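# Place the necklace in the jewelry box's long compartment

## Task

Get the whole necklace inside the long compartment of the jewelry box so that it stays there on its own, with no gripper holding it. Then open the gripper and move the arms away from it.

## Robot and tools

Robot: two six-joint arms, left_arm and right_arm, each with a two-finger parallel gripper and a wrist camera. In the shared scene frame the origin sits on the table top midway between the arms, +z is up, +x points out across the table, and left_arm is mounted on the +y side (its base is near (0.006, 0.360, 0) m, right_arm's near (-0.048, -0.283, 0) m, both turned slightly about z). The names left and right do not correspond to sides of any image.

execute_actions takes an "actions" list holding at most one entry, plus an optional "pictures" boolean (pictures are included by default). An empty list sends nothing and just reports the state. An entry with "rows" is a motion: 1 to 15 rows, each run for one control step of 1/30 s; "steps" (1 to 15, default 15) sets how many steps, and the final row is reused if rows run out. An entry with only "steps" (up to 300) is a wait; it counts from the previous result, and time spent replying is included. A refused call moves nothing.

Each row is one flat list of 14 numbers, every one in [-1, 1], covering both arms even if only one should move. Positions 1 to 6 are left_arm's joint changes in the order waist, shoulder, elbow, wrist pitch, wrist yaw, wrist roll; position 7 is left_arm's gripper opening; positions 8 to 14 repeat this for right_arm. The joint values are offsets, not targets: they are added to the joint angles printed in the latest result that lists them (or, before any such result, and for later calls within the same reply, to where the arm is when the action begins). They are not cumulative from row to row. A value of 1.0 equals 1.264 rad for the waist, 1.32 for the shoulder, 1.276 for the elbow, 1.83 for wrist pitch, 1.686 for wrist yaw and 2.022 for wrist roll. Joint ranges in radians: waist -2.880 to 2.880, shoulder 0.000 to 3.142, elbow 0.000 to 3.019, wrist pitch -1.693 to 1.571, wrist yaw -1.571 to 1.571, wrist roll -2.094 to 2.094. Asking for more than 0.019 rad beyond a limit gets the call refused; requests past a joint's true end are clipped there and reported as "joint sent to its limit". The gripper value is absolute: +1 fully open, -1 closed.

Motion limits: each joint's target may lead its measured angle only by 0.264 (waist), 0.32 (shoulder), 0.276 (elbow), 0.33 (wrist pitch), 0.186 (wrist yaw), 0.522 (wrist roll) rad per step, and if the targets would carry a gripper more than 70 mm from where it is, all joints are scaled back. Large moves therefore take several actions. Between calls the arms keep heading for the last row sent until everything nearly stops or a step is HELD. Sending all-zero offsets is not a pause: it pulls the arm back to the reference angles. Arms can sag under zeros; to hold position, in a reply's first call send the offsets that restore the desired angles, use zeros in later calls, and push further if a joint stays short.

Results: the state line gives, for each arm, end_effector_position (metres, scene frame) and end_effector_quat_wxyz. This point is between the finger pads, roughly 1 cm short of the fingertips; fingers extend along the gripper's +z and close along its y axis. Reported hand positions can be somewhat off, especially far out. Joint positions and Joint velocities list each arm's six joints (rad, rad/s) and then the finger-pad gap (m; 0.094 when fully open). grip_measured reports opening on the command scale. Joint torques are total drive output and are noisy. HELD marks steps where all or part of a row was not sent; "joint command not followed" means a clearance check altered or blocked joint targets. MOTOR HOT appears from 85 °C; at 100 °C an OVER-TEMPERATURE FAULT drops that arm until it cools.

Gripping: command an opening about 0.03 below grip_measured for a firm hold, less for a light one. Pads push roughly 50 to 62 N, less on very thin parts. Readings may be off by about 1 mm per gripper. A chain is thin, so grip it firmly and expect it to slip. Occasional outside tugs on held items or pushes on loose items may happen.

Cameras: cam_head_left, cam_head_right, cam_high, cam_left_wrist, cam_right_wrist, each 504x504, with given pinhole+radial calibration (approximate; wrist poses follow the joint readings). zoom_image takes "camera" and "region" [x0, y0, x1, y1] in that camera's pixels, at most 504 by 504, and returns a finer view of its latest image.

read_manual (optional "section", only "licences") returns URDF licence text and moves nothing. finished_scene takes "scene", the current scene number, ends it irreversibly and reports success; the necklace must already rest fully in the compartment, released.

Avoid: dropping or knocking anything off the table, letting the arms collide or press on each other, slamming or shoving hard, and long holds that overheat motors. Release the necklace and withdraw the grippers before finishing.

Each tool is called after "Emit:" by a JSON object that holds its "op" and its "data", one argument or row to a line.

## Session

Emit:
{"op": "execute_actions", "data": {
  "actions": []
}}

Scene clock: 0.00 s of 4800.00 s.
left_arm: end_effector_position=(+0.2386, +0.4834, +0.1133) grip_measured=+1.000 end_effector_quat_wxyz=(-0.249, +0.770, -0.584, -0.065) | right_arm: end_effector_position=(+0.2591, -0.7174, +0.3110) grip_measured=+1.000 end_effector_quat_wxyz=(+0.013, +0.649, +0.752, -0.116)
Joint positions: left_arm=[ 0.341  0.843  0.508 -0.916 -0.417 -1.554  0.094] | right_arm=[-0.758  1.694  1.836 -1.646  0.225  0.533  0.094]
Joint velocities: left_arm=[-0.005 -0.005 -0.007  0.002 -0.037 -0.081  0.   ] | right_arm=[-0.024  0.005  0.012  0.007 -0.022 -0.066  0.   ]
Joint torques (N m, as the arm reports them, + toward a larger angle): no reading
Motor temperatures (°C, as the motors report them): left_arm=[23 23 20 21 21 21] | right_arm=[21 24 21 22 23 23]

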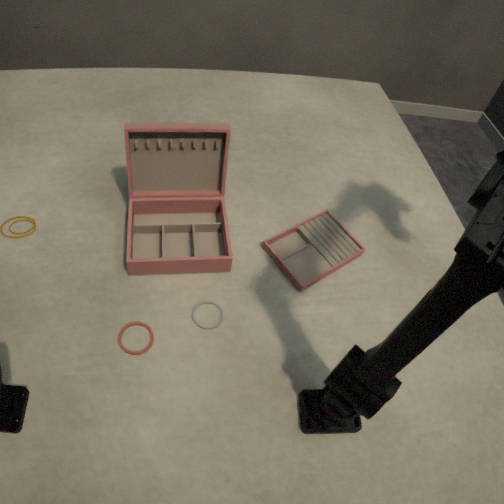

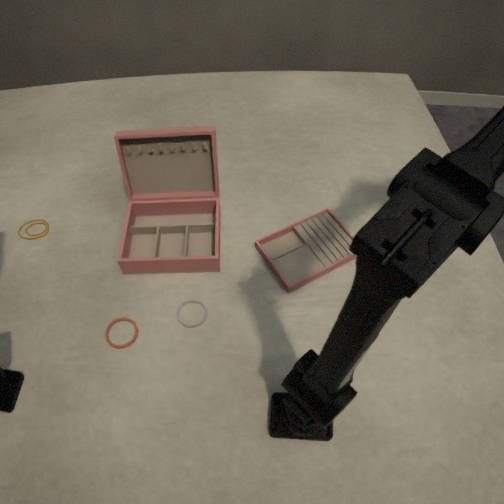

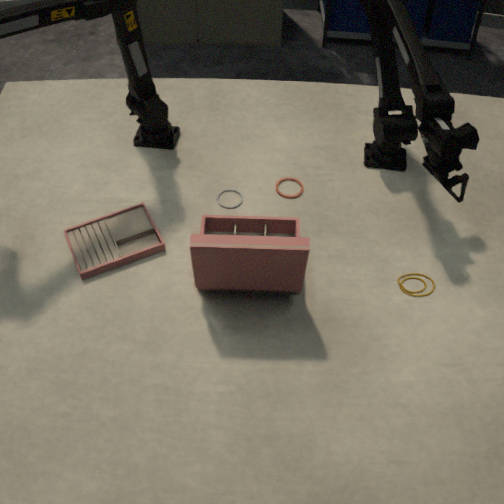

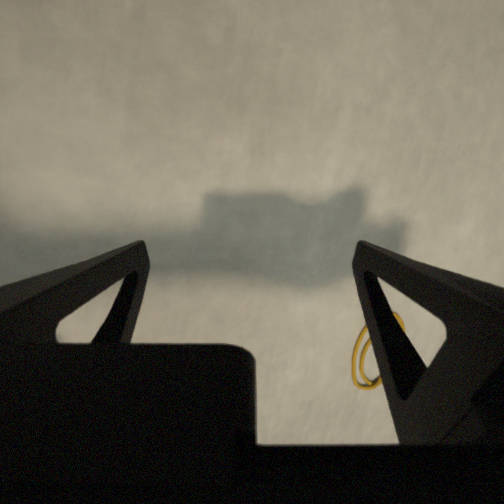

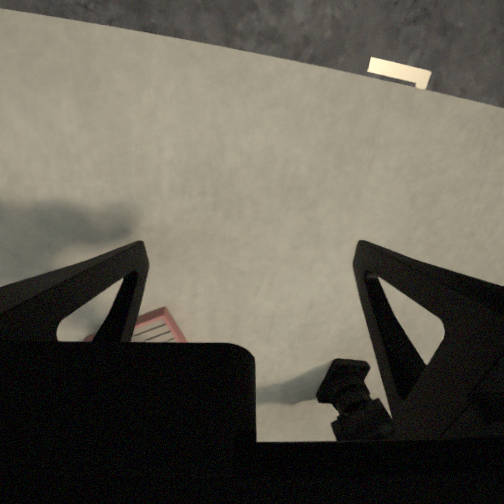

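Emit:
{"op": "zoom_image", "data": {
  "camera": "cam_high",
  "region": [376, 250, 456, 320]
}}

Emit:
{"op": "zoom_image", "data": {
  "camera": "cam_head_left",
  "region": [110, 110, 250, 290]
}}

Emit:
{"op": "zoom_image", "data": {
  "camera": "cam_head_right",
  "region": [0, 200, 70, 260]
}}

Region (376, 250, 456, 320) of cam_high's 504x504 image, scaled by 6.300, with more detail than that image has; it fills the top 441 rows of this view, and the rest is white.

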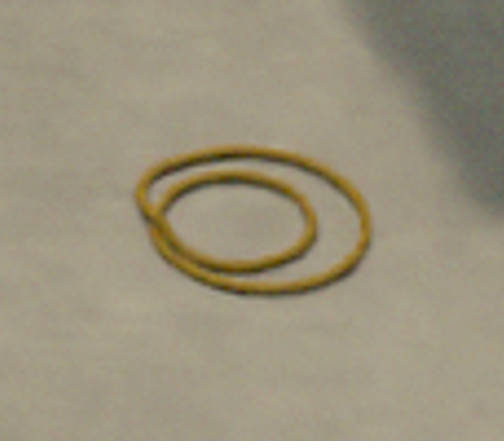

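Region (110, 110, 250, 290) of cam_head_left's 504x504 image, scaled by 2.800, with more detail than that image has.

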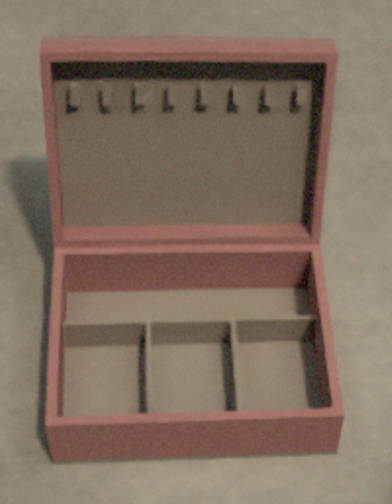

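Region (0, 200, 70, 260) of cam_head_right's 504x504 image, scaled by 7.200, with more detail than that image has; it fills the top 432 rows of this view, and the rest is white.

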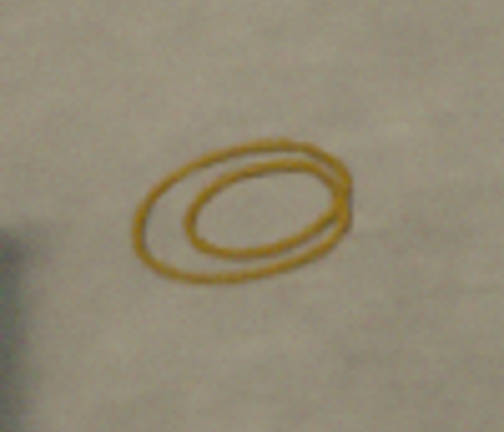

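Emit:
{"op": "execute_actions", "data": {
  "actions": [
    {"rows": [[-0.03,0.1,0.12,-0.04,0.05,0.2,1,0,0,0,0,0,0,1],[-0.06,0.2,0.24,-0.07,0.09,0.4,1,0,0,0,0,0,0,1],[-0.09,0.3,0.35,-0.11,0.14,0.6,1,0,0,0,0,0,0,1],[-0.12,0.4,0.46,-0.14,0.18,0.8,1,0,0,0,0,0,0,1],[-0.168,0.569,0.618,-0.196,0.247,1,1,0,0,0,0,0,0,1]], "steps": 15}
  ],
  "pictures": false
}}

Emit:
{"op": "execute_actions", "data": {
  "actions": [
    {"steps": 30}
  ],
  "pictures": false
}}

Scene clock: 81.93 s of 4800.00 s.
left_arm: end_effector_position=(+0.4572, +0.3621, +0.1151) grip_measured=+1.000 end_effector_quat_wxyz=(-0.029, -0.208, +0.978, +0.007) | right_arm: end_effector_position=(+0.2591, -0.7174, +0.3110) grip_measured=+1.000 end_effector_quat_wxyz=(+0.013, +0.649, +0.752, -0.116)
Joint positions: left_arm=[ 0.124  1.629  1.243 -1.243 -0.002 -0.414  0.094] | right_arm=[-0.758  1.694  1.836 -1.646  0.225  0.533  0.094]
Joint velocities: left_arm=[-0.005  0.19   0.564  0.002 -0.007  2.821  0.   ] | right_arm=[-0.005 -0.005  0.002  0.002 -0.051 -0.022  0.   ]
Joint torques (N m, as the arm reports them, + toward a larger angle): left_arm=[ -0.24 -13.77   8.2   -1.27  -0.02   0.13] | right_arm=[ -0.41 -14.5    8.43   0.8    0.13  -0.11]
Motor temperatures (°C, as the motors report them): left_arm=[23 23 27 21 21 21] | right_arm=[21 25 26 22 24 23]
Steps of this call (steps 1 to 90: nothing new was sent; then 78.43 s passed at rest; steps 91 to 105: all 15 steps of this action). Readings (joint positions):
91: left_arm=[0.340 0.851 0.517 -0.930 -0.382 -1.499] | right_arm=[-0.758 1.694 1.836 -1.646 0.225 0.533]
92: left_arm=[0.333 0.879 0.542 -0.959 -0.336 -1.426] | right_arm=[-0.758 1.694 1.836 -1.646 0.225 0.533]
94: left_arm=[0.297 0.993 0.637 -1.037 -0.217 -1.283] | right_arm=[-0.758 1.694 1.836 -1.646 0.225 0.533]
98: left_arm=[0.175 1.294 0.885 -1.195 -0.031 -0.999] | right_arm=[-0.758 1.694 1.836 -1.646 0.225 0.533]
105: the state above

Scene clock: 82.93 s of 4800.00 s.
left_arm: end_effector_position=(+0.4607, +0.3621, +0.1320) grip_measured=+1.000 end_effector_quat_wxyz=(-0.017, +0.223, +0.975, -0.003) | right_arm: end_effector_position=(+0.2591, -0.7174, +0.3110) grip_measured=+1.000 end_effector_quat_wxyz=(+0.013, +0.649, +0.752, -0.116)
Joint positions: left_arm=[ 0.124  1.607  1.263 -1.261 -0.002  0.455  0.094] | right_arm=[-0.758  1.694  1.836 -1.646  0.225  0.533  0.094]
Joint velocities: left_arm=[-0.005  0.005 -0.012 -0.007 -0.022 -0.007  0.   ] | right_arm=[ 0.005 -0.015  0.007 -0.007 -0.051 -0.022  0.   ]
Joint torques (N m, as the arm reports them, + toward a larger angle): left_arm=[ -0.03 -11.79   9.37  -0.24   0.05   0.19] | right_arm=[ -0.28 -14.53   8.41   0.83   0.14  -0.12]
Motor temperatures (°C, as the motors report them): left_arm=[23 23 27 21 21 21] | right_arm=[21 25 26 22 24 23]
Steps of this call (steps 1 to 30: the robot went on to your last target). Readings (joint positions):
1: left_arm=[0.124 1.631 1.255 -1.243 -0.002 -0.316] | right_arm=[-0.758 1.694 1.836 -1.646 0.225 0.533]
2: left_arm=[0.124 1.627 1.262 -1.247 -0.002 -0.219] | right_arm=[-0.758 1.694 1.836 -1.646 0.225 0.533]
4: left_arm=[0.124 1.616 1.263 -1.254 -0.002 -0.025] | right_arm=[-0.758 1.694 1.836 -1.646 0.225 0.533]
8: left_arm=[0.124 1.607 1.263 -1.261 -0.002 0.259] | right_arm=[-0.758 1.694 1.836 -1.646 0.225 0.533]
30: the state above

Emit:
{"op": "execute_actions", "data": {
  "actions": [
    {"rows": [[0,-0.01,0.027,-0.007,0,0.56,1,0,0,0,0,0,0,1]], "steps": 15}
  ]
}}

Scene clock: 88.03 s of 4800.00 s.
left_arm: end_effector_position=(+0.4607, +0.3623, +0.1320) grip_measured=+1.000 end_effector_quat_wxyz=(-0.013, +0.679, +0.734, -0.011) | right_arm: end_effector_position=(+0.2591, -0.7174, +0.3110) grip_measured=+1.000 end_effector_quat_wxyz=(+0.013, +0.649, +0.752, -0.116)
Joint positions: left_arm=[ 0.124  1.607  1.263 -1.261 -0.002  1.499  0.094] | right_arm=[-0.758  1.694  1.836 -1.646  0.225  0.533  0.094]
Joint velocities: left_arm=[-0.015 -0.015 -0.007 -0.002 -0.066  0.535  0.   ] | right_arm=[-0.015  0.005 -0.002  0.002  0.037  0.007  0.   ]
Joint torques (N m, as the arm reports them, + toward a larger angle): left_arm=[ -0.28 -11.34   9.45  -0.29   0.05   0.23] | right_arm=[ -0.3  -14.47   8.42   0.79   0.14  -0.11]
Motor temperatures (°C, as the motors report them): left_arm=[23 24 27 21 21 21] | right_arm=[21 26 26 22 24 23]
Steps of this call (steps 1 to 15: the robot went on to your last target; steps 16 to 90: nothing new was sent; then 1.60 s passed at rest; steps 91 to 105: all 15 steps of this action). Readings (joint positions):
91: left_arm=[0.124 1.607 1.263 -1.261 -0.002 0.529] | right_arm=[-0.758 1.694 1.836 -1.646 0.225 0.533]
92: left_arm=[0.124 1.607 1.263 -1.261 -0.002 0.628] | right_arm=[-0.758 1.694 1.836 -1.646 0.225 0.533]
94: left_arm=[0.124 1.607 1.263 -1.261 -0.002 0.822] | right_arm=[-0.758 1.694 1.836 -1.646 0.225 0.533]
98: left_arm=[0.124 1.607 1.263 -1.261 -0.002 1.204] | right_arm=[-0.758 1.694 1.836 -1.646 0.225 0.533]
105: the state above
camera_calibration (this result's frames):
cam_left_wrist: T_world_to_cam=[[-0.996014, -0.0761939, 0.0463854, 0.475661], [-0.0344996, 0.808571, 0.587386, -0.349822], [-0.0822611, 0.583444, -0.807977, 0.0559452], [0, 0, 0, 1]] pos_world=[0.466298, 0.286457, 0.228619]

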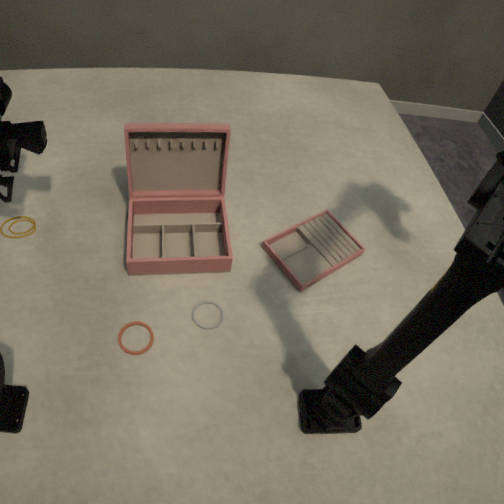

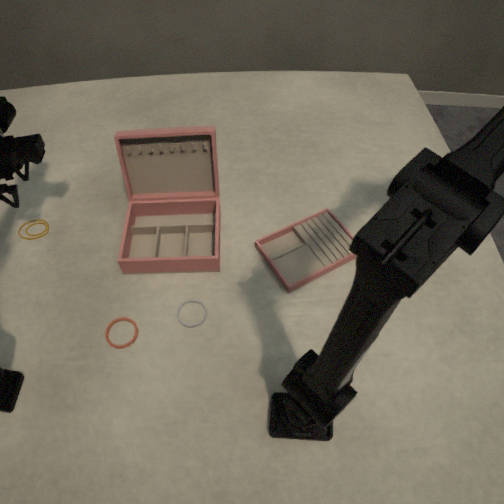

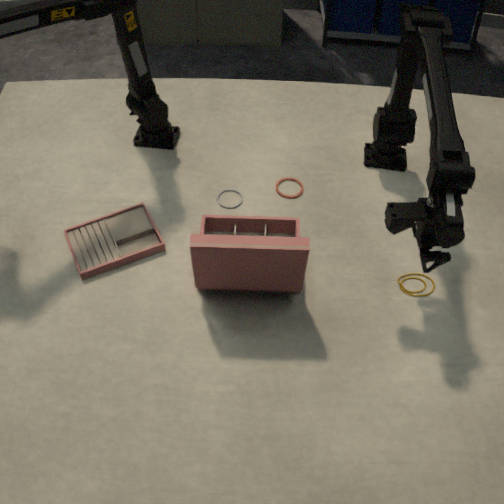

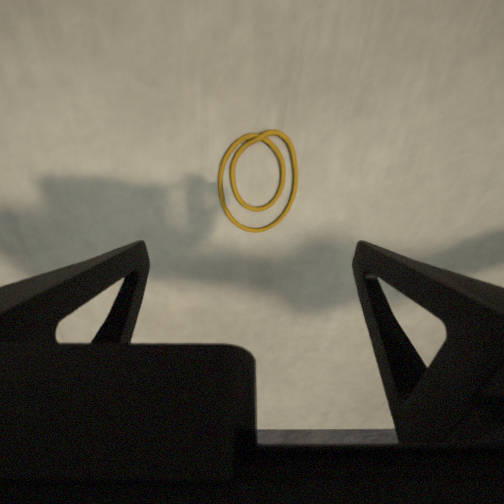

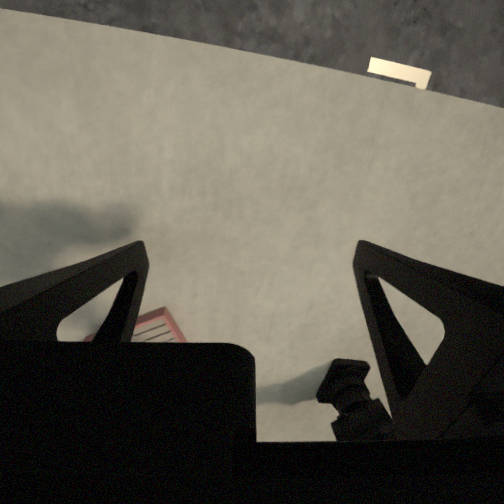

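Emit:
{"op": "execute_actions", "data": {
  "actions": [
    {"rows": [[0.003,-0.007,0.01,0.01,0,0.06,1,0,0,0,0,0,0,1],[0.006,-0.004,-0.005,0.025,0,0.06,1,0,0,0,0,0,0,1],[0.009,-0.001,-0.02,0.04,0,0.06,1,0,0,0,0,0,0,1],[0.012,0.002,-0.035,0.055,0,0.06,1,0,0,0,0,0,0,1],[0.015,0.005,-0.05,0.07,0,0.06,1,0,0,0,0,0,0,1],[0.018,0.008,-0.065,0.085,0,0.06,1,0,0,0,0,0,0,1],[0.021,0.011,-0.08,0.1,0,0.06,1,0,0,0,0,0,0,1],[0.024,0.014,-0.095,0.115,0,0.06,1,0,0,0,0,0,0,1],[0.026,0.017,-0.11,0.13,0,0.06,1,0,0,0,0,0,0,1],[0.028,0.02,-0.128,0.143,0,0.06,1,0,0,0,0,0,0,1]], "steps": 15}
  ],
  "pictures": false
}}

Emit:
{"op": "execute_actions", "data": {
  "actions": [
    {"steps": 15}
  ]
}}

Scene clock: 107.13 s of 4800.00 s.
left_arm: end_effector_position=(+0.4485, +0.3771, +0.0665) grip_measured=+1.000 end_effector_quat_wxyz=(+0.006, +0.706, +0.708, +0.008) | right_arm: end_effector_position=(+0.2591, -0.7174, +0.3110) grip_measured=+1.000 end_effector_quat_wxyz=(+0.013, +0.649, +0.752, -0.116)
Joint positions: left_arm=[ 0.158  1.62   1.091 -1.022 -0.002  1.608  0.094] | right_arm=[-0.758  1.694  1.836 -1.646  0.225  0.533  0.094]
Joint velocities: left_arm=[-0.005  0.063  0.007  0.071 -0.037  0.007  0.   ] | right_arm=[-0.005  0.005 -0.002 -0.007  0.007  0.007  0.   ]
Joint torques (N m, as the arm reports them, + toward a larger angle): left_arm=[-0.29 -8.76  7.19  1.34  0.05  0.26] | right_arm=[ -0.32 -14.53   8.42   0.82   0.13  -0.11]
Motor temperatures (°C, as the motors report them): left_arm=[23 24 27 21 21 21] | right_arm=[21 26 26 22 24 23]
Steps of this call (steps 1 to 30: the robot went on to your last target; steps 31 to 90: nothing new was sent; then 15.60 s passed at rest; steps 91 to 105: all 15 steps of this action). Readings (joint positions):
91: left_arm=[0.124 1.607 1.263 -1.260 -0.002 1.581] | right_arm=[-0.758 1.694 1.836 -1.646 0.225 0.533]
92: left_arm=[0.124 1.607 1.262 -1.255 -0.002 1.586] | right_arm=[-0.758 1.694 1.836 -1.646 0.225 0.533]
94: left_arm=[0.125 1.607 1.252 -1.219 -0.002 1.595] | right_arm=[-0.758 1.694 1.836 -1.646 0.225 0.533]
98: left_arm=[0.135 1.607 1.185 -1.115 -0.002 1.603] | right_arm=[-0.758 1.694 1.836 -1.646 0.225 0.533]
105: the state above

Scene clock: 107.63 s of 4800.00 s.
left_arm: end_effector_position=(+0.4503, +0.3772, +0.0659) grip_measured=+1.000 end_effector_quat_wxyz=(+0.008, +0.707, +0.707, +0.010) | right_arm: end_effector_position=(+0.2591, -0.7174, +0.3110) grip_measured=+1.000 end_effector_quat_wxyz=(+0.013, +0.649, +0.752, -0.116)
Joint positions: left_arm=[ 0.158  1.622  1.091 -1.014 -0.002  1.609  0.094] | right_arm=[-0.758  1.694  1.836 -1.646  0.225  0.533  0.094]
Joint velocities: left_arm=[ 0.005 -0.005  0.002 -0.012  0.037 -0.037  0.   ] | right_arm=[-0.005 -0.015  0.007  0.012  0.066 -0.037  0.   ]
Joint torques (N m, as the arm reports them, + toward a larger angle): left_arm=[-0.37 -9.08  7.23  1.17  0.05  0.22] | right_arm=[ -0.28 -14.44   8.42   0.8    0.13  -0.11]
Motor temperatures (°C, as the motors report them): left_arm=[23 24 27 21 21 21] | right_arm=[21 26 26 22 24 23]
Steps of this call (steps 1 to 15: the robot went on to your last target). Readings (joint positions):
1: left_arm=[0.158 1.622 1.091 -1.020 -0.002 1.608] | right_arm=[-0.758 1.694 1.836 -1.646 0.225 0.533]
2: left_arm=[0.158 1.622 1.091 -1.017 -0.002 1.608] | right_arm=[-0.758 1.694 1.836 -1.646 0.225 0.533]
4: left_arm=[0.158 1.622 1.091 -1.014 -0.002 1.608] | right_arm=[-0.758 1.694 1.836 -1.646 0.225 0.533]
8: left_arm=[0.158 1.622 1.091 -1.014 -0.002 1.609] | right_arm=[-0.758 1.694 1.836 -1.646 0.225 0.533]
15: the state above
All arms were judged still, so your last target was given up. Only a new action makes them travel on or press farther. Fingers that are still opening or closing keep moving.
camera_calibration (this result's frames):
cam_left_wrist: T_world_to_cam=[[-0.999919, -0.000365347, -0.0127585, 0.446568], [-0.00778304, 0.809701, 0.586792, -0.335822], [0.0101162, 0.586843, -0.809637, -0.0497163], [0, 0, 0, 1]] pos_world=[0.44442, 0.301254, 0.162503]

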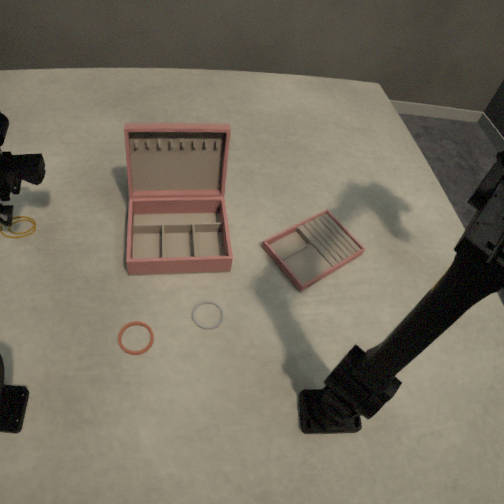

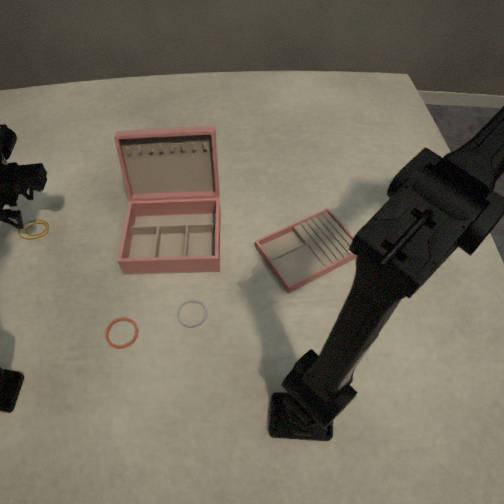

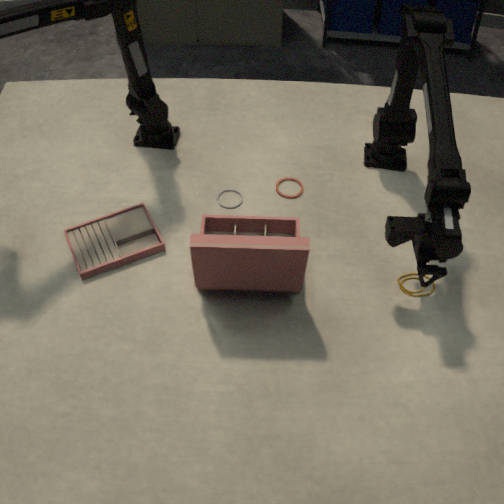

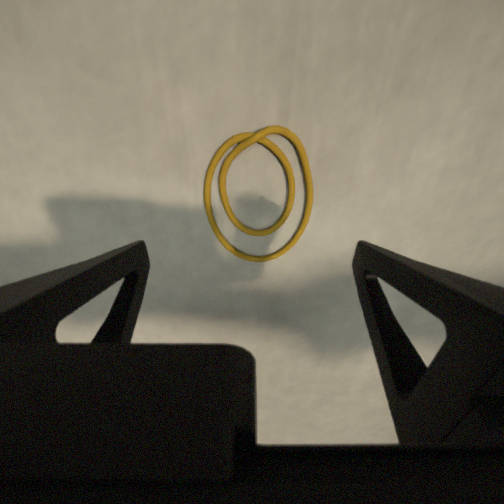

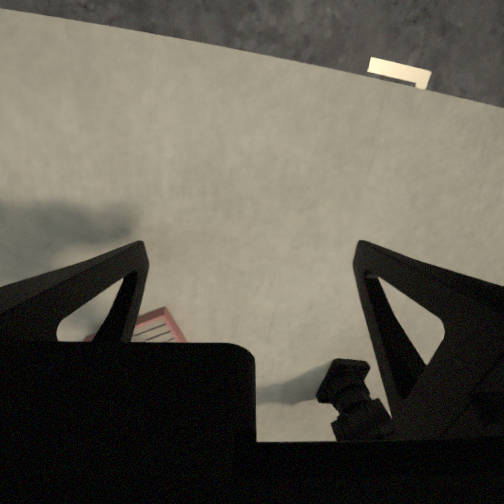

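Emit:
{"op": "execute_actions", "data": {
  "actions": [
    {"rows": [[0,0.012,0,0.012,0,0,1,0,0,0,0,0,0,1],[0,0.018,-0.004,0.018,0,0,1,0,0,0,0,0,0,1],[0,0.024,-0.008,0.024,0,0,1,0,0,0,0,0,0,1],[0,0.03,-0.012,0.03,0,0,1,0,0,0,0,0,0,1],[0,0.036,-0.016,0.037,0,0,1,0,0,0,0,0,0,1],[0,0.042,-0.02,0.043,0,0,1,0,0,0,0,0,0,1],[0,0.048,-0.024,0.05,0,0,1,0,0,0,0,0,0,1],[0,0.054,-0.028,0.056,0,0,1,0,0,0,0,0,0,1],[0,0.06,-0.032,0.062,0,0,1,0,0,0,0,0,0,1],[0,0.065,-0.035,0.068,0,0,1,0,0,0,0,0,0,1]], "steps": 15}
  ],
  "pictures": false
}}

Emit:
{"op": "execute_actions", "data": {
  "actions": [
    {"steps": 15}
  ]
}}

Scene clock: 119.43 s of 4800.00 s.
left_arm: end_effector_position=(+0.4484, +0.3771, +0.0195) grip_measured=+1.000 end_effector_quat_wxyz=(+0.003, +0.707, +0.707, +0.005) | right_arm: end_effector_position=(+0.2591, -0.7174, +0.3110) grip_measured=+1.000 end_effector_quat_wxyz=(+0.013, +0.649, +0.752, -0.116)
Joint positions: left_arm=[ 0.158  1.697  1.043 -0.907 -0.002  1.609  0.094] | right_arm=[-0.758  1.694  1.836 -1.646  0.225  0.533  0.094]
Joint velocities: left_arm=[-0.005  0.073 -0.066  0.012  0.007  0.037  0.   ] | right_arm=[ 0.005 -0.005 -0.017 -0.007  0.022  0.022  0.   ]
Joint torques (N m, as the arm reports them, + toward a larger angle): left_arm=[ -0.45 -10.52   6.54   1.29   0.05   0.09] | right_arm=[ -0.33 -14.48   8.41   0.82   0.14  -0.11]
Motor temperatures (°C, as the motors report them): left_arm=[23 24 26 21 21 21] | right_arm=[21 26 26 22 24 23]
Steps of this call (steps 1 to 90: nothing new was sent; then 8.30 s passed at rest; steps 91 to 105: all 15 steps of this action). Readings (joint positions):
91: left_arm=[0.158 1.622 1.091 -1.013 -0.002 1.609] | right_arm=[-0.758 1.694 1.836 -1.646 0.225 0.533]
92: left_arm=[0.158 1.622 1.090 -1.009 -0.002 1.609] | right_arm=[-0.758 1.694 1.836 -1.646 0.225 0.533]
94: left_arm=[0.158 1.623 1.087 -0.993 -0.002 1.609] | right_arm=[-0.758 1.694 1.836 -1.646 0.225 0.533]
98: left_arm=[0.158 1.641 1.072 -0.948 -0.002 1.609] | right_arm=[-0.758 1.694 1.836 -1.646 0.225 0.533]
105: the state above

Scene clock: 119.93 s of 4800.00 s.
left_arm: end_effector_position=(+0.4478, +0.3771, +0.0180) grip_measured=+1.000 end_effector_quat_wxyz=(+0.002, +0.707, +0.707, +0.004) | right_arm: end_effector_position=(+0.2591, -0.7174, +0.3110) grip_measured=+1.000 end_effector_quat_wxyz=(+0.013, +0.649, +0.752, -0.116)
Joint positions: left_arm=[ 0.158  1.699  1.041 -0.904 -0.002  1.609  0.094] | right_arm=[-0.758  1.694  1.836 -1.646  0.225  0.533  0.094]
Joint velocities: left_arm=[ 0.005 -0.005  0.007 -0.017 -0.007 -0.022  0.   ] | right_arm=[-0.015  0.005 -0.002 -0.012 -0.051 -0.022  0.   ]
Joint torques (N m, as the arm reports them, + toward a larger angle): left_arm=[-0.5  -9.47  6.36  1.11  0.05  0.08] | right_arm=[ -0.33 -14.5    8.44   0.82   0.14  -0.12]
Motor temperatures (°C, as the motors report them): left_arm=[23 24 26 21 21 21] | right_arm=[21 26 26 22 24 23]
Steps of this call (steps 1 to 15: the robot went on to your last target). Readings (joint positions):
1: left_arm=[0.158 1.699 1.042 -0.907 -0.002 1.609] | right_arm=[-0.758 1.694 1.836 -1.646 0.225 0.533]
2: left_arm=[0.158 1.699 1.041 -0.906 -0.002 1.609] | right_arm=[-0.758 1.694 1.836 -1.646 0.225 0.533]
4: left_arm=[0.158 1.699 1.041 -0.905 -0.002 1.609] | right_arm=[-0.758 1.694 1.836 -1.646 0.225 0.533]
8: left_arm=[0.158 1.699 1.041 -0.904 -0.002 1.609] | right_arm=[-0.758 1.694 1.836 -1.646 0.225 0.533]
15: the state above
All arms were judged still, so your last target was given up. Only a new action makes them travel on or press farther. Fingers that are still opening or closing keep moving.
camera_calibration (this result's frames):
cam_left_wrist: T_world_to_cam=[[-0.999992, -0.000368204, 0.00401358, 0.44321], [0.00205495, 0.810084, 0.586311, -0.312145], [-0.00346722, 0.586314, -0.810076, -0.082198], [0, 0, 0, 1]] pos_world=[0.443563, 0.301221, 0.114648]

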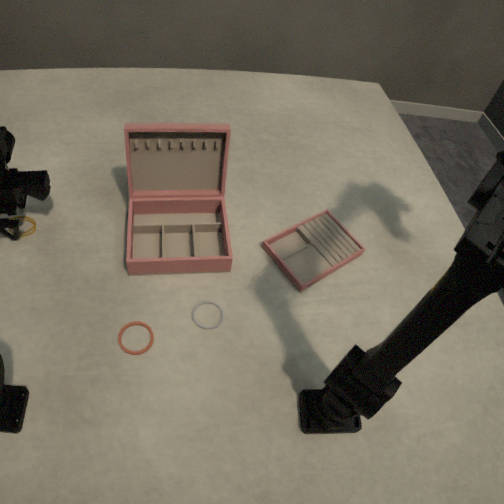

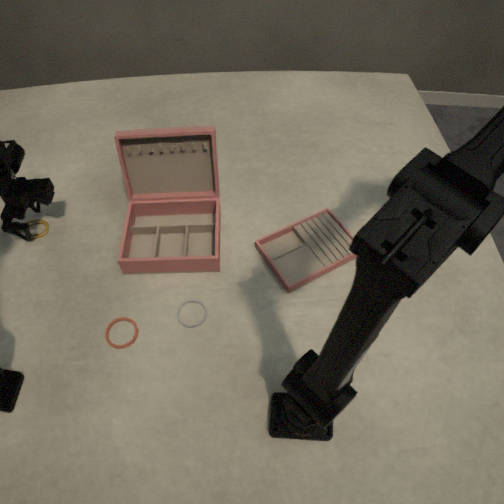

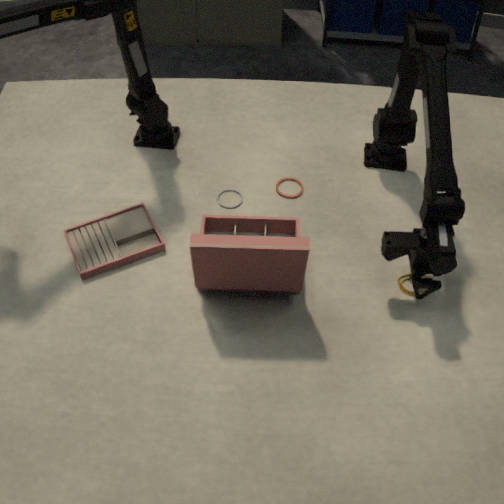

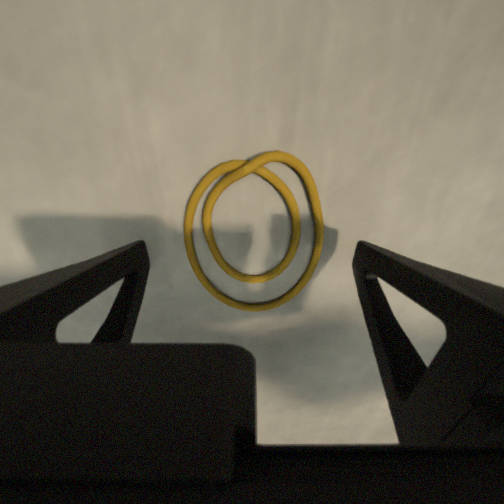

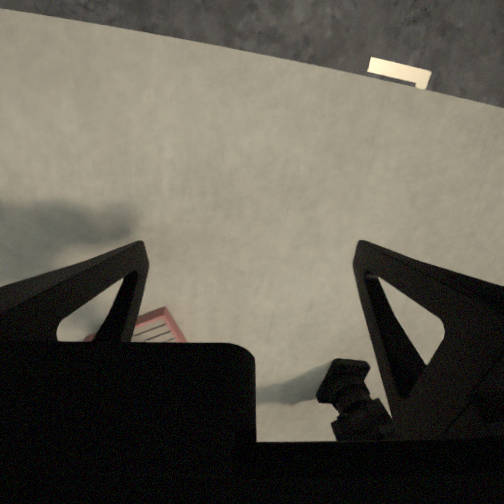

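Emit:
{"op": "execute_actions", "data": {
  "actions": [
    {"rows": [[0,0.009,0.003,0.008,0,0,1,0,0,0,0,0,0,1],[0,0.012,0.003,0.01,0,0,1,0,0,0,0,0,0,1],[0,0.015,0.003,0.012,0,0,1,0,0,0,0,0,0,1],[0,0.018,0.003,0.014,0,0,1,0,0,0,0,0,0,1],[0,0.02,0.003,0.015,0,0,1,0,0,0,0,0,0,1]], "steps": 15}
  ],
  "pictures": false
}}

Emit:
{"op": "execute_actions", "data": {
  "actions": [
    {"steps": 10}
  ]
}}

Scene clock: 127.27 s of 4800.00 s.
left_arm: end_effector_position=(+0.4510, +0.3772, +0.0180) grip_measured=+1.000 end_effector_quat_wxyz=(+0.006, +0.707, +0.707, +0.009) | right_arm: end_effector_position=(+0.2591, -0.7174, +0.3110) grip_measured=+1.000 end_effector_quat_wxyz=(+0.013, +0.649, +0.752, -0.116)
Joint positions: left_arm=[ 0.158  1.699  1.041 -0.892 -0.002  1.609  0.094] | right_arm=[-0.758  1.694  1.836 -1.646  0.225  0.533  0.094]
Joint velocities: left_arm=[-0.015 -0.005 -0.012 -0.007  0.022  0.095  0.   ] | right_arm=[-0.015  0.005 -0.002  0.007  0.066  0.051  0.   ]
Joint torques (N m, as the arm reports them, + toward a larger angle): left_arm=[-0.48 -8.82  6.33  1.14  0.05  0.08] | right_arm=[ -0.38 -14.53   8.41   0.82   0.13  -0.11]
Motor temperatures (°C, as the motors report them): left_arm=[23 24 26 21 21 21] | right_arm=[21 26 26 22 24 23]
Steps of this call (steps 1 to 90: nothing new was sent; then 3.83 s passed at rest; steps 91 to 105: all 15 steps of this action). Readings (joint positions):
91: left_arm=[0.158 1.699 1.041 -0.904 -0.002 1.609] | right_arm=[-0.758 1.694 1.836 -1.646 0.225 0.533]
92: left_arm=[0.158 1.699 1.041 -0.904 -0.002 1.609] | right_arm=[-0.758 1.694 1.836 -1.646 0.225 0.533]
94: left_arm=[0.158 1.699 1.041 -0.900 -0.002 1.609] | right_arm=[-0.758 1.694 1.836 -1.646 0.225 0.533]
98: left_arm=[0.158 1.699 1.041 -0.892 -0.002 1.609] | right_arm=[-0.758 1.694 1.836 -1.646 0.225 0.533]
105: the state above

Scene clock: 127.60 s of 4800.00 s.
left_arm: end_effector_position=(+0.4510, +0.3772, +0.0180) grip_measured=+1.000 end_effector_quat_wxyz=(+0.006, +0.707, +0.707, +0.009) | right_arm: end_effector_position=(+0.2591, -0.7174, +0.3110) grip_measured=+1.000 end_effector_quat_wxyz=(+0.013, +0.649, +0.752, -0.116)
Joint positions: left_arm=[ 0.158  1.699  1.041 -0.892 -0.002  1.609  0.094] | right_arm=[-0.758  1.694  1.836 -1.646  0.225  0.533  0.094]
Joint velocities: left_arm=[-0.015 -0.005 -0.002  0.012  0.037  0.051  0.   ] | right_arm=[-0.015 -0.005  0.012 -0.012 -0.037 -0.007  0.   ]
Joint torques (N m, as the arm reports them, + toward a larger angle): left_arm=[-0.34 -8.85  6.31  1.16  0.05  0.08] | right_arm=[ -0.3  -14.47   8.4    0.79   0.13  -0.12]
Motor temperatures (°C, as the motors report them): left_arm=[23 24 26 21 21 21] | right_arm=[21 26 26 22 24 23]
Steps of this call (steps 1 to 10: the robot went on to your last target). Readings (joint positions):
1: left_arm=[0.158 1.699 1.041 -0.892 -0.002 1.609] | right_arm=[-0.758 1.694 1.836 -1.646 0.225 0.533]
2: left_arm=[0.158 1.699 1.041 -0.892 -0.002 1.609] | right_arm=[-0.758 1.694 1.836 -1.646 0.225 0.533]
4: left_arm=[0.158 1.699 1.041 -0.892 -0.002 1.609] | right_arm=[-0.758 1.694 1.836 -1.646 0.225 0.533]
8: left_arm=[0.158 1.699 1.041 -0.892 -0.002 1.609] | right_arm=[-0.758 1.694 1.836 -1.646 0.225 0.533]
10: the state above
camera_calibration (this result's frames):
cam_left_wrist: T_world_to_cam=[[-0.99996, -0.000366959, -0.00894681, 0.446615], [-0.00554645, 0.809788, 0.586697, -0.308745], [0.00702973, 0.586723, -0.809757, -0.0871176], [0, 0, 0, 1]] pos_world=[0.445497, 0.301296, 0.114592]

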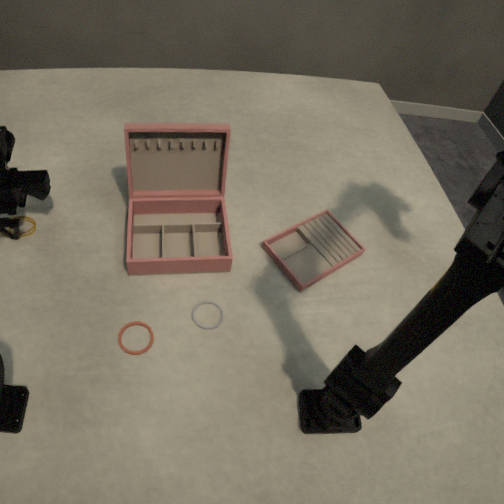

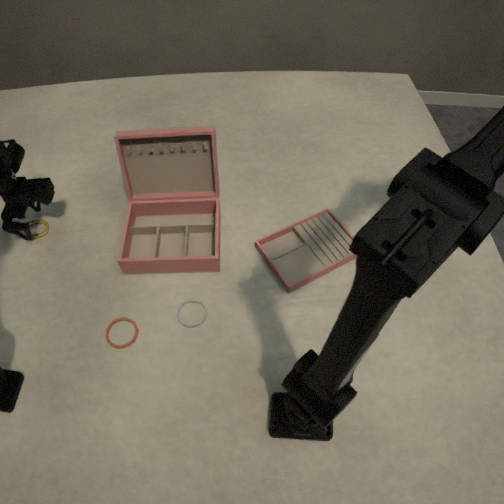

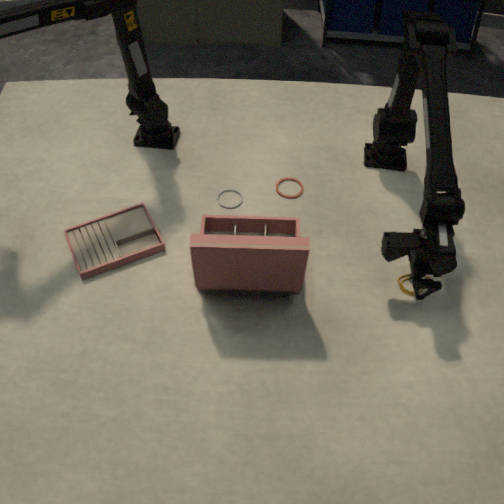

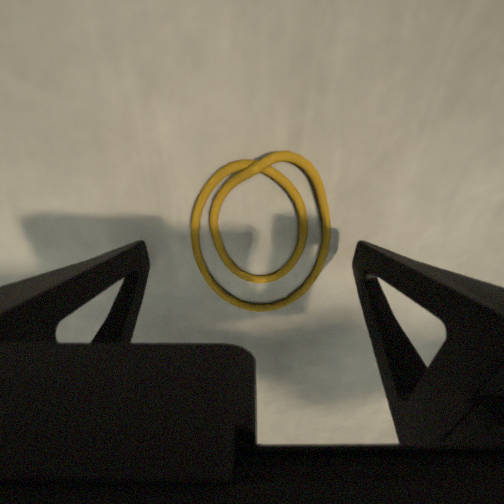

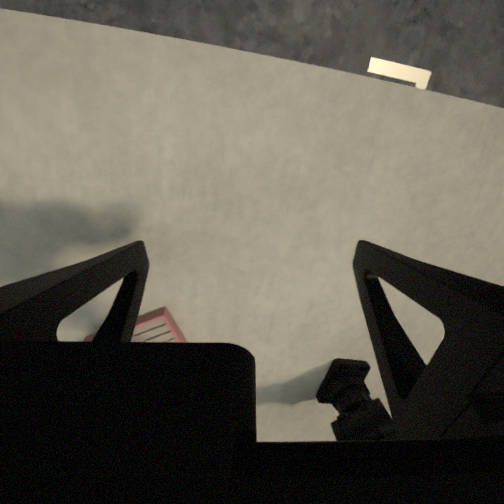

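Emit:
{"op": "execute_actions", "data": {
  "actions": [
    {"rows": [[0,0.024,0.003,0.006,0,0,1,0,0,0,0,0,0,1],[0,0.027,0.003,0.006,0,0,1,0,0,0,0,0,0,1],[0,0.03,0.003,0.006,0,0,1,0,0,0,0,0,0,1],[0,0.03,0.003,0.006,0,0,1,0,0,0,0,0,0,1],[0,0.03,0.003,0.006,0,0,1,0,0,0,0,0,0,1],[0,0.028,0.003,0.006,0,0,1,0,0,0,0,0,0,1],[0,0.026,0.003,0.006,0,0,1,0,0,0,0,0,0,1]], "steps": 15}
  ],
  "pictures": false
}}

Scene clock: 135.50 s of 4800.00 s.
left_arm: end_effector_position=(+0.4494, +0.3772, +0.0120) grip_measured=+1.000 end_effector_quat_wxyz=(+0.002, +0.707, +0.707, +0.003) | right_arm: end_effector_position=(+0.2591, -0.7174, +0.3110) grip_measured=+1.000 end_effector_quat_wxyz=(+0.013, +0.649, +0.752, -0.116)
Joint positions: left_arm=[ 0.158  1.713  1.041 -0.892 -0.002  1.609  0.094] | right_arm=[-0.758  1.694  1.836 -1.646  0.225  0.533  0.094]
Joint velocities: left_arm=[ 0.005 -0.015 -0.012 -0.012 -0.007 -0.081  0.   ] | right_arm=[ 0.015 -0.024 -0.027 -0.007 -0.051  0.022  0.   ]
Joint torques (N m, as the arm reports them, + toward a larger angle): left_arm=[-0.45 -9.46  6.3   0.94  0.05  0.08] | right_arm=[ -0.32 -14.57   8.41   0.79   0.13  -0.11]
Motor temperatures (°C, as the motors report them): left_arm=[23 24 25 21 21 21] | right_arm=[21 26 26 22 24 23]
Steps of this call (steps 1 to 15: the robot went on to your last target; steps 16 to 90: nothing new was sent; then 4.40 s passed at rest; steps 91 to 105: all 15 steps of this action). Readings (joint positions):
91: left_arm=[0.158 1.700 1.041 -0.892 -0.002 1.609] | right_arm=[-0.758 1.694 1.836 -1.646 0.225 0.533]
92: left_arm=[0.158 1.701 1.041 -0.892 -0.002 1.609] | right_arm=[-0.758 1.694 1.836 -1.646 0.225 0.533]
94: left_arm=[0.158 1.704 1.041 -0.892 -0.002 1.609] | right_arm=[-0.758 1.694 1.836 -1.646 0.225 0.533]
98: left_arm=[0.158 1.713 1.041 -0.892 -0.002 1.609] | right_arm=[-0.758 1.694 1.836 -1.646 0.225 0.533]
105: the state above

Emit:
{"op": "execute_actions", "data": {
  "actions": [
    {"rows": [[0,0.022,0.003,0.006,0,0,1,0,0,0,0,0,0,1],[0,0.025,0.003,0.006,0,0,1,0,0,0,0,0,0,1],[0,0.026,0.003,0.006,0,0,1,0,0,0,0,0,0,1],[0,0.026,0.003,0.006,0,0,1,0,0,0,0,0,0,1],[0,0.022,0.003,0.006,0,0,1,0,0,0,0,0,0,1]], "steps": 15}
  ]
}}

Scene clock: 140.40 s of 4800.00 s.
left_arm: end_effector_position=(+0.4486, +0.3771, +0.0093) grip_measured=+1.000 end_effector_quat_wxyz=(-0.001, +0.707, +0.707, +0.001) | right_arm: end_effector_position=(+0.2591, -0.7174, +0.3110) grip_measured=+1.000 end_effector_quat_wxyz=(+0.013, +0.649, +0.752, -0.116)
Joint positions: left_arm=[ 0.158  1.72   1.041 -0.892 -0.002  1.609  0.094] | right_arm=[-0.758  1.694  1.836 -1.646  0.225  0.533  0.094]
Joint velocities: left_arm=[ 0.005 -0.015  0.012  0.012 -0.051 -0.007  0.   ] | right_arm=[-0.015  0.005 -0.017  0.002  0.022  0.022  0.   ]
Joint torques (N m, as the arm reports them, + toward a larger angle): left_arm=[-0.44 -8.98  6.28  0.96  0.05  0.09] | right_arm=[ -0.33 -14.51   8.41   0.79   0.14  -0.11]
Motor temperatures (°C, as the motors report them): left_arm=[23 24 25 21 21 21] | right_arm=[21 26 26 22 24 23]
Steps of this call (steps 1 to 15: the robot went on to your last target; steps 16 to 90: nothing new was sent; then 1.40 s passed at rest; steps 91 to 105: all 15 steps of this action). Readings (joint positions):
91: left_arm=[0.158 1.714 1.041 -0.892 -0.002 1.609] | right_arm=[-0.758 1.694 1.836 -1.646 0.225 0.533]
92: left_arm=[0.158 1.714 1.041 -0.892 -0.002 1.609] | right_arm=[-0.758 1.694 1.836 -1.646 0.225 0.533]
94: left_arm=[0.158 1.717 1.041 -0.892 -0.002 1.609] | right_arm=[-0.758 1.694 1.836 -1.646 0.225 0.533]
98: left_arm=[0.158 1.720 1.041 -0.892 -0.002 1.609] | right_arm=[-0.758 1.694 1.836 -1.646 0.225 0.533]
105: the state above
camera_calibration (this result's frames):
cam_left_wrist: T_world_to_cam=[[-0.999932, -0.00036588, 0.0116372, 0.443927], [0.0065238, 0.810258, 0.586037, -0.309167], [-0.00964353, 0.586073, -0.810201, -0.0863581], [0, 0, 0, 1]] pos_world=[0.445081, 0.30128, 0.10605]

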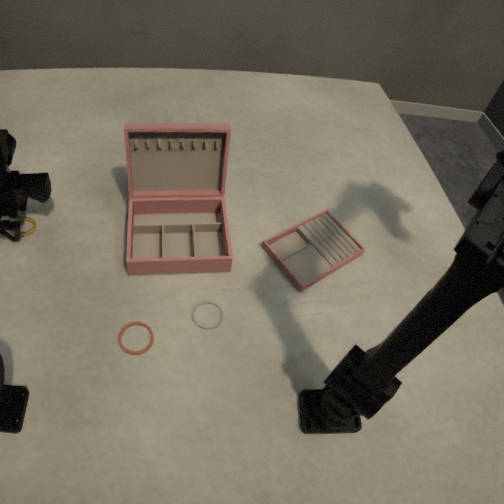

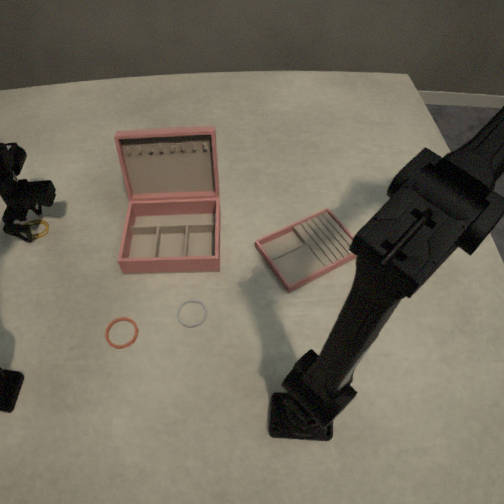

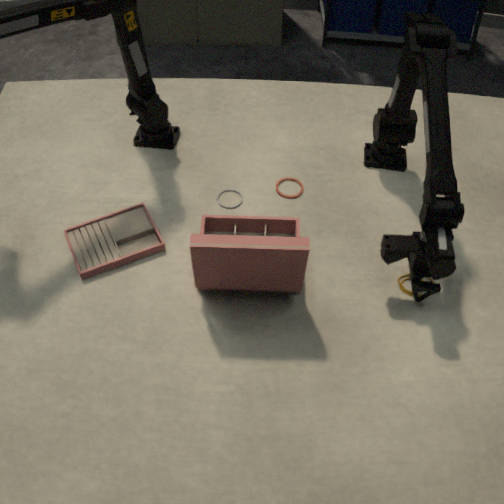

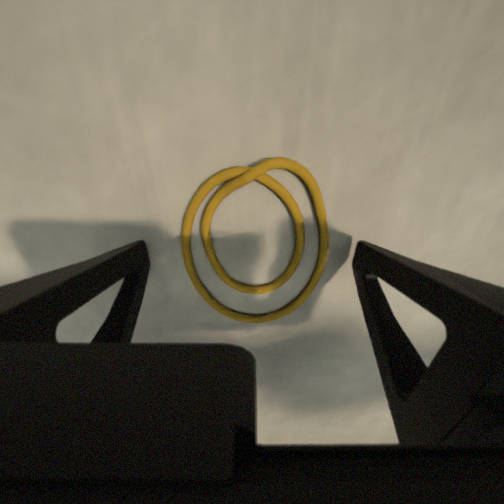

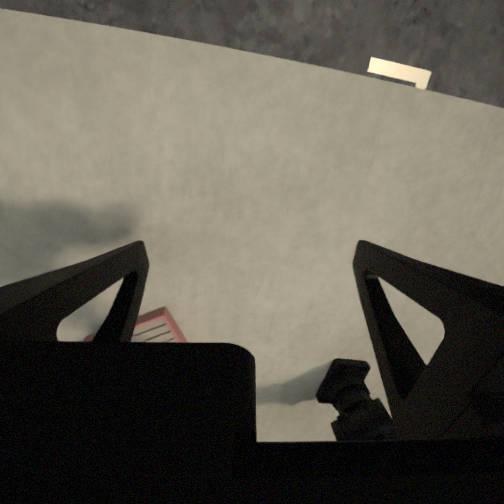

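Emit:
{"op": "execute_actions", "data": {
  "actions": [
    {"rows": [[0,0.022,0.003,0.012,0,0,1,0,0,0,0,0,0,1],[0,0.025,0.003,0.012,0,0,1,0,0,0,0,0,0,1],[0,0.027,0.003,0.012,0,0,1,0,0,0,0,0,0,1],[0,0.027,0.003,0.012,0,0,1,0,0,0,0,0,0,1],[0,0.023,0.003,0.012,0,0,1,0,0,0,0,0,0,1]], "steps": 15}
  ]
}}

Emit:
{"op": "zoom_image", "data": {
  "camera": "cam_left_wrist",
  "region": [120, 140, 390, 340]
}}

Scene clock: 145.20 s of 4800.00 s.
left_arm: end_effector_position=(+0.4495, +0.3772, +0.0063) grip_measured=+1.000 end_effector_quat_wxyz=(-0.001, +0.707, +0.707, +0.001) | right_arm: end_effector_position=(+0.2591, -0.7174, +0.3110) grip_measured=+1.000 end_effector_quat_wxyz=(+0.013, +0.649, +0.752, -0.116)
Joint positions: left_arm=[ 0.158  1.727  1.041 -0.884 -0.002  1.609  0.094] | right_arm=[-0.758  1.694  1.836 -1.646  0.225  0.533  0.094]
Joint velocities: left_arm=[-0.005 -0.015 -0.002  0.007  0.081 -0.051  0.   ] | right_arm=[-0.005  0.015  0.017 -0.007  0.037 -0.007  0.   ]
Joint torques (N m, as the arm reports them, + toward a larger angle): left_arm=[-0.44 -9.22  6.12  1.07  0.05  0.08] | right_arm=[ -0.27 -14.6    8.4    0.82   0.13  -0.11]
Motor temperatures (°C, as the motors report them): left_arm=[23 24 25 21 21 21] | right_arm=[21 26 26 22 24 23]
Steps of this call (steps 1 to 15: the robot went on to your last target; steps 16 to 90: nothing new was sent; then 1.30 s passed at rest; steps 91 to 105: all 15 steps of this action). Readings (joint positions):
91: left_arm=[0.158 1.720 1.041 -0.890 -0.002 1.609] | right_arm=[-0.758 1.694 1.836 -1.646 0.225 0.533]
92: left_arm=[0.158 1.721 1.041 -0.888 -0.002 1.609] | right_arm=[-0.758 1.694 1.836 -1.646 0.225 0.533]
94: left_arm=[0.158 1.723 1.041 -0.885 -0.002 1.609] | right_arm=[-0.758 1.694 1.836 -1.646 0.225 0.533]
98: left_arm=[0.158 1.727 1.041 -0.884 -0.002 1.609] | right_arm=[-0.758 1.694 1.836 -1.646 0.225 0.533]
105: the state above
camera_calibration (this result's frames):
cam_left_wrist: T_world_to_cam=[[-0.999932, -0.00036588, 0.0116372, 0.444854], [0.0065238, 0.810258, 0.586037, -0.307411], [-0.00964353, 0.586073, -0.810201, -0.0888442], [0, 0, 0, 1]] pos_world=[0.445973, 0.301314, 0.102996]

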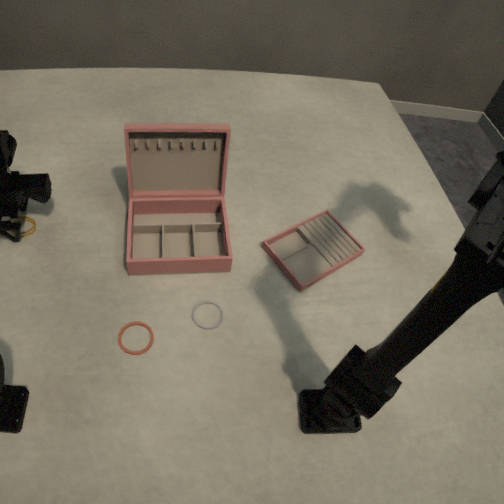

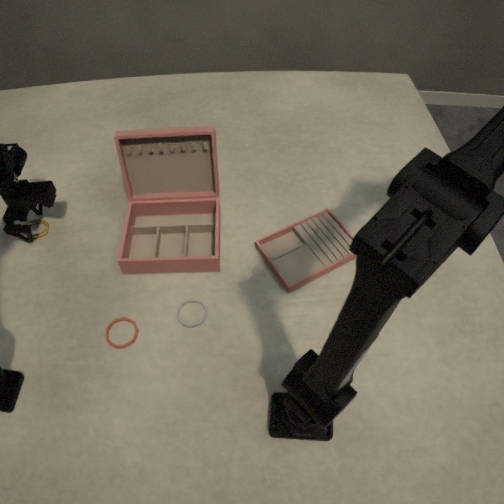

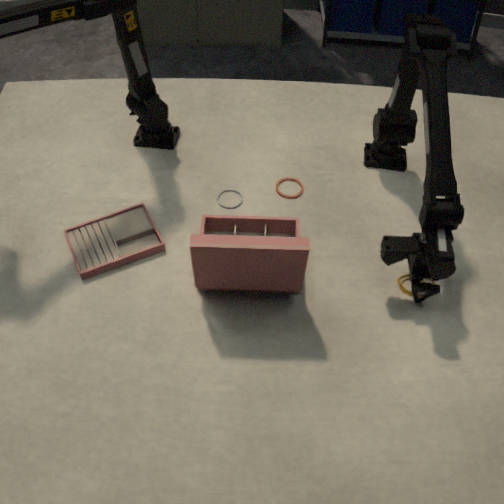

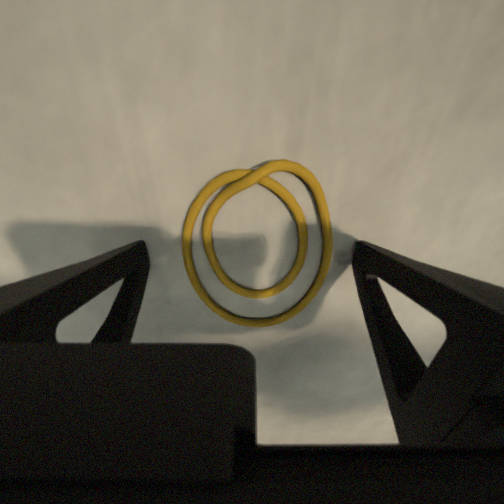

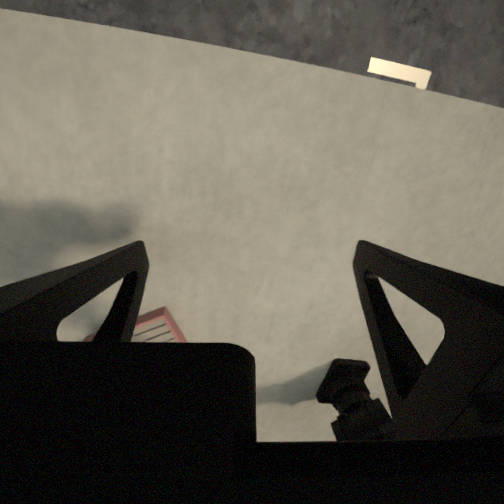

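Region (120, 140, 390, 340) of cam_left_wrist's 504x504 image, scaled by 1.867, with more detail than that image has; it fills the top 373 rows of this view, and the rest is white.

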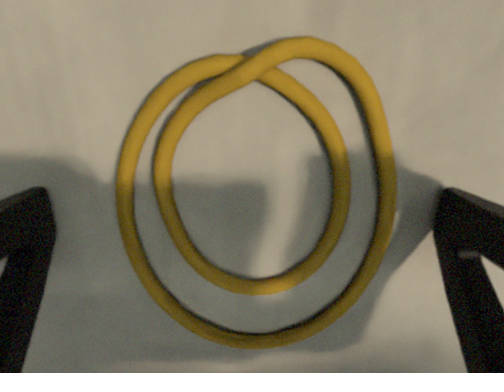

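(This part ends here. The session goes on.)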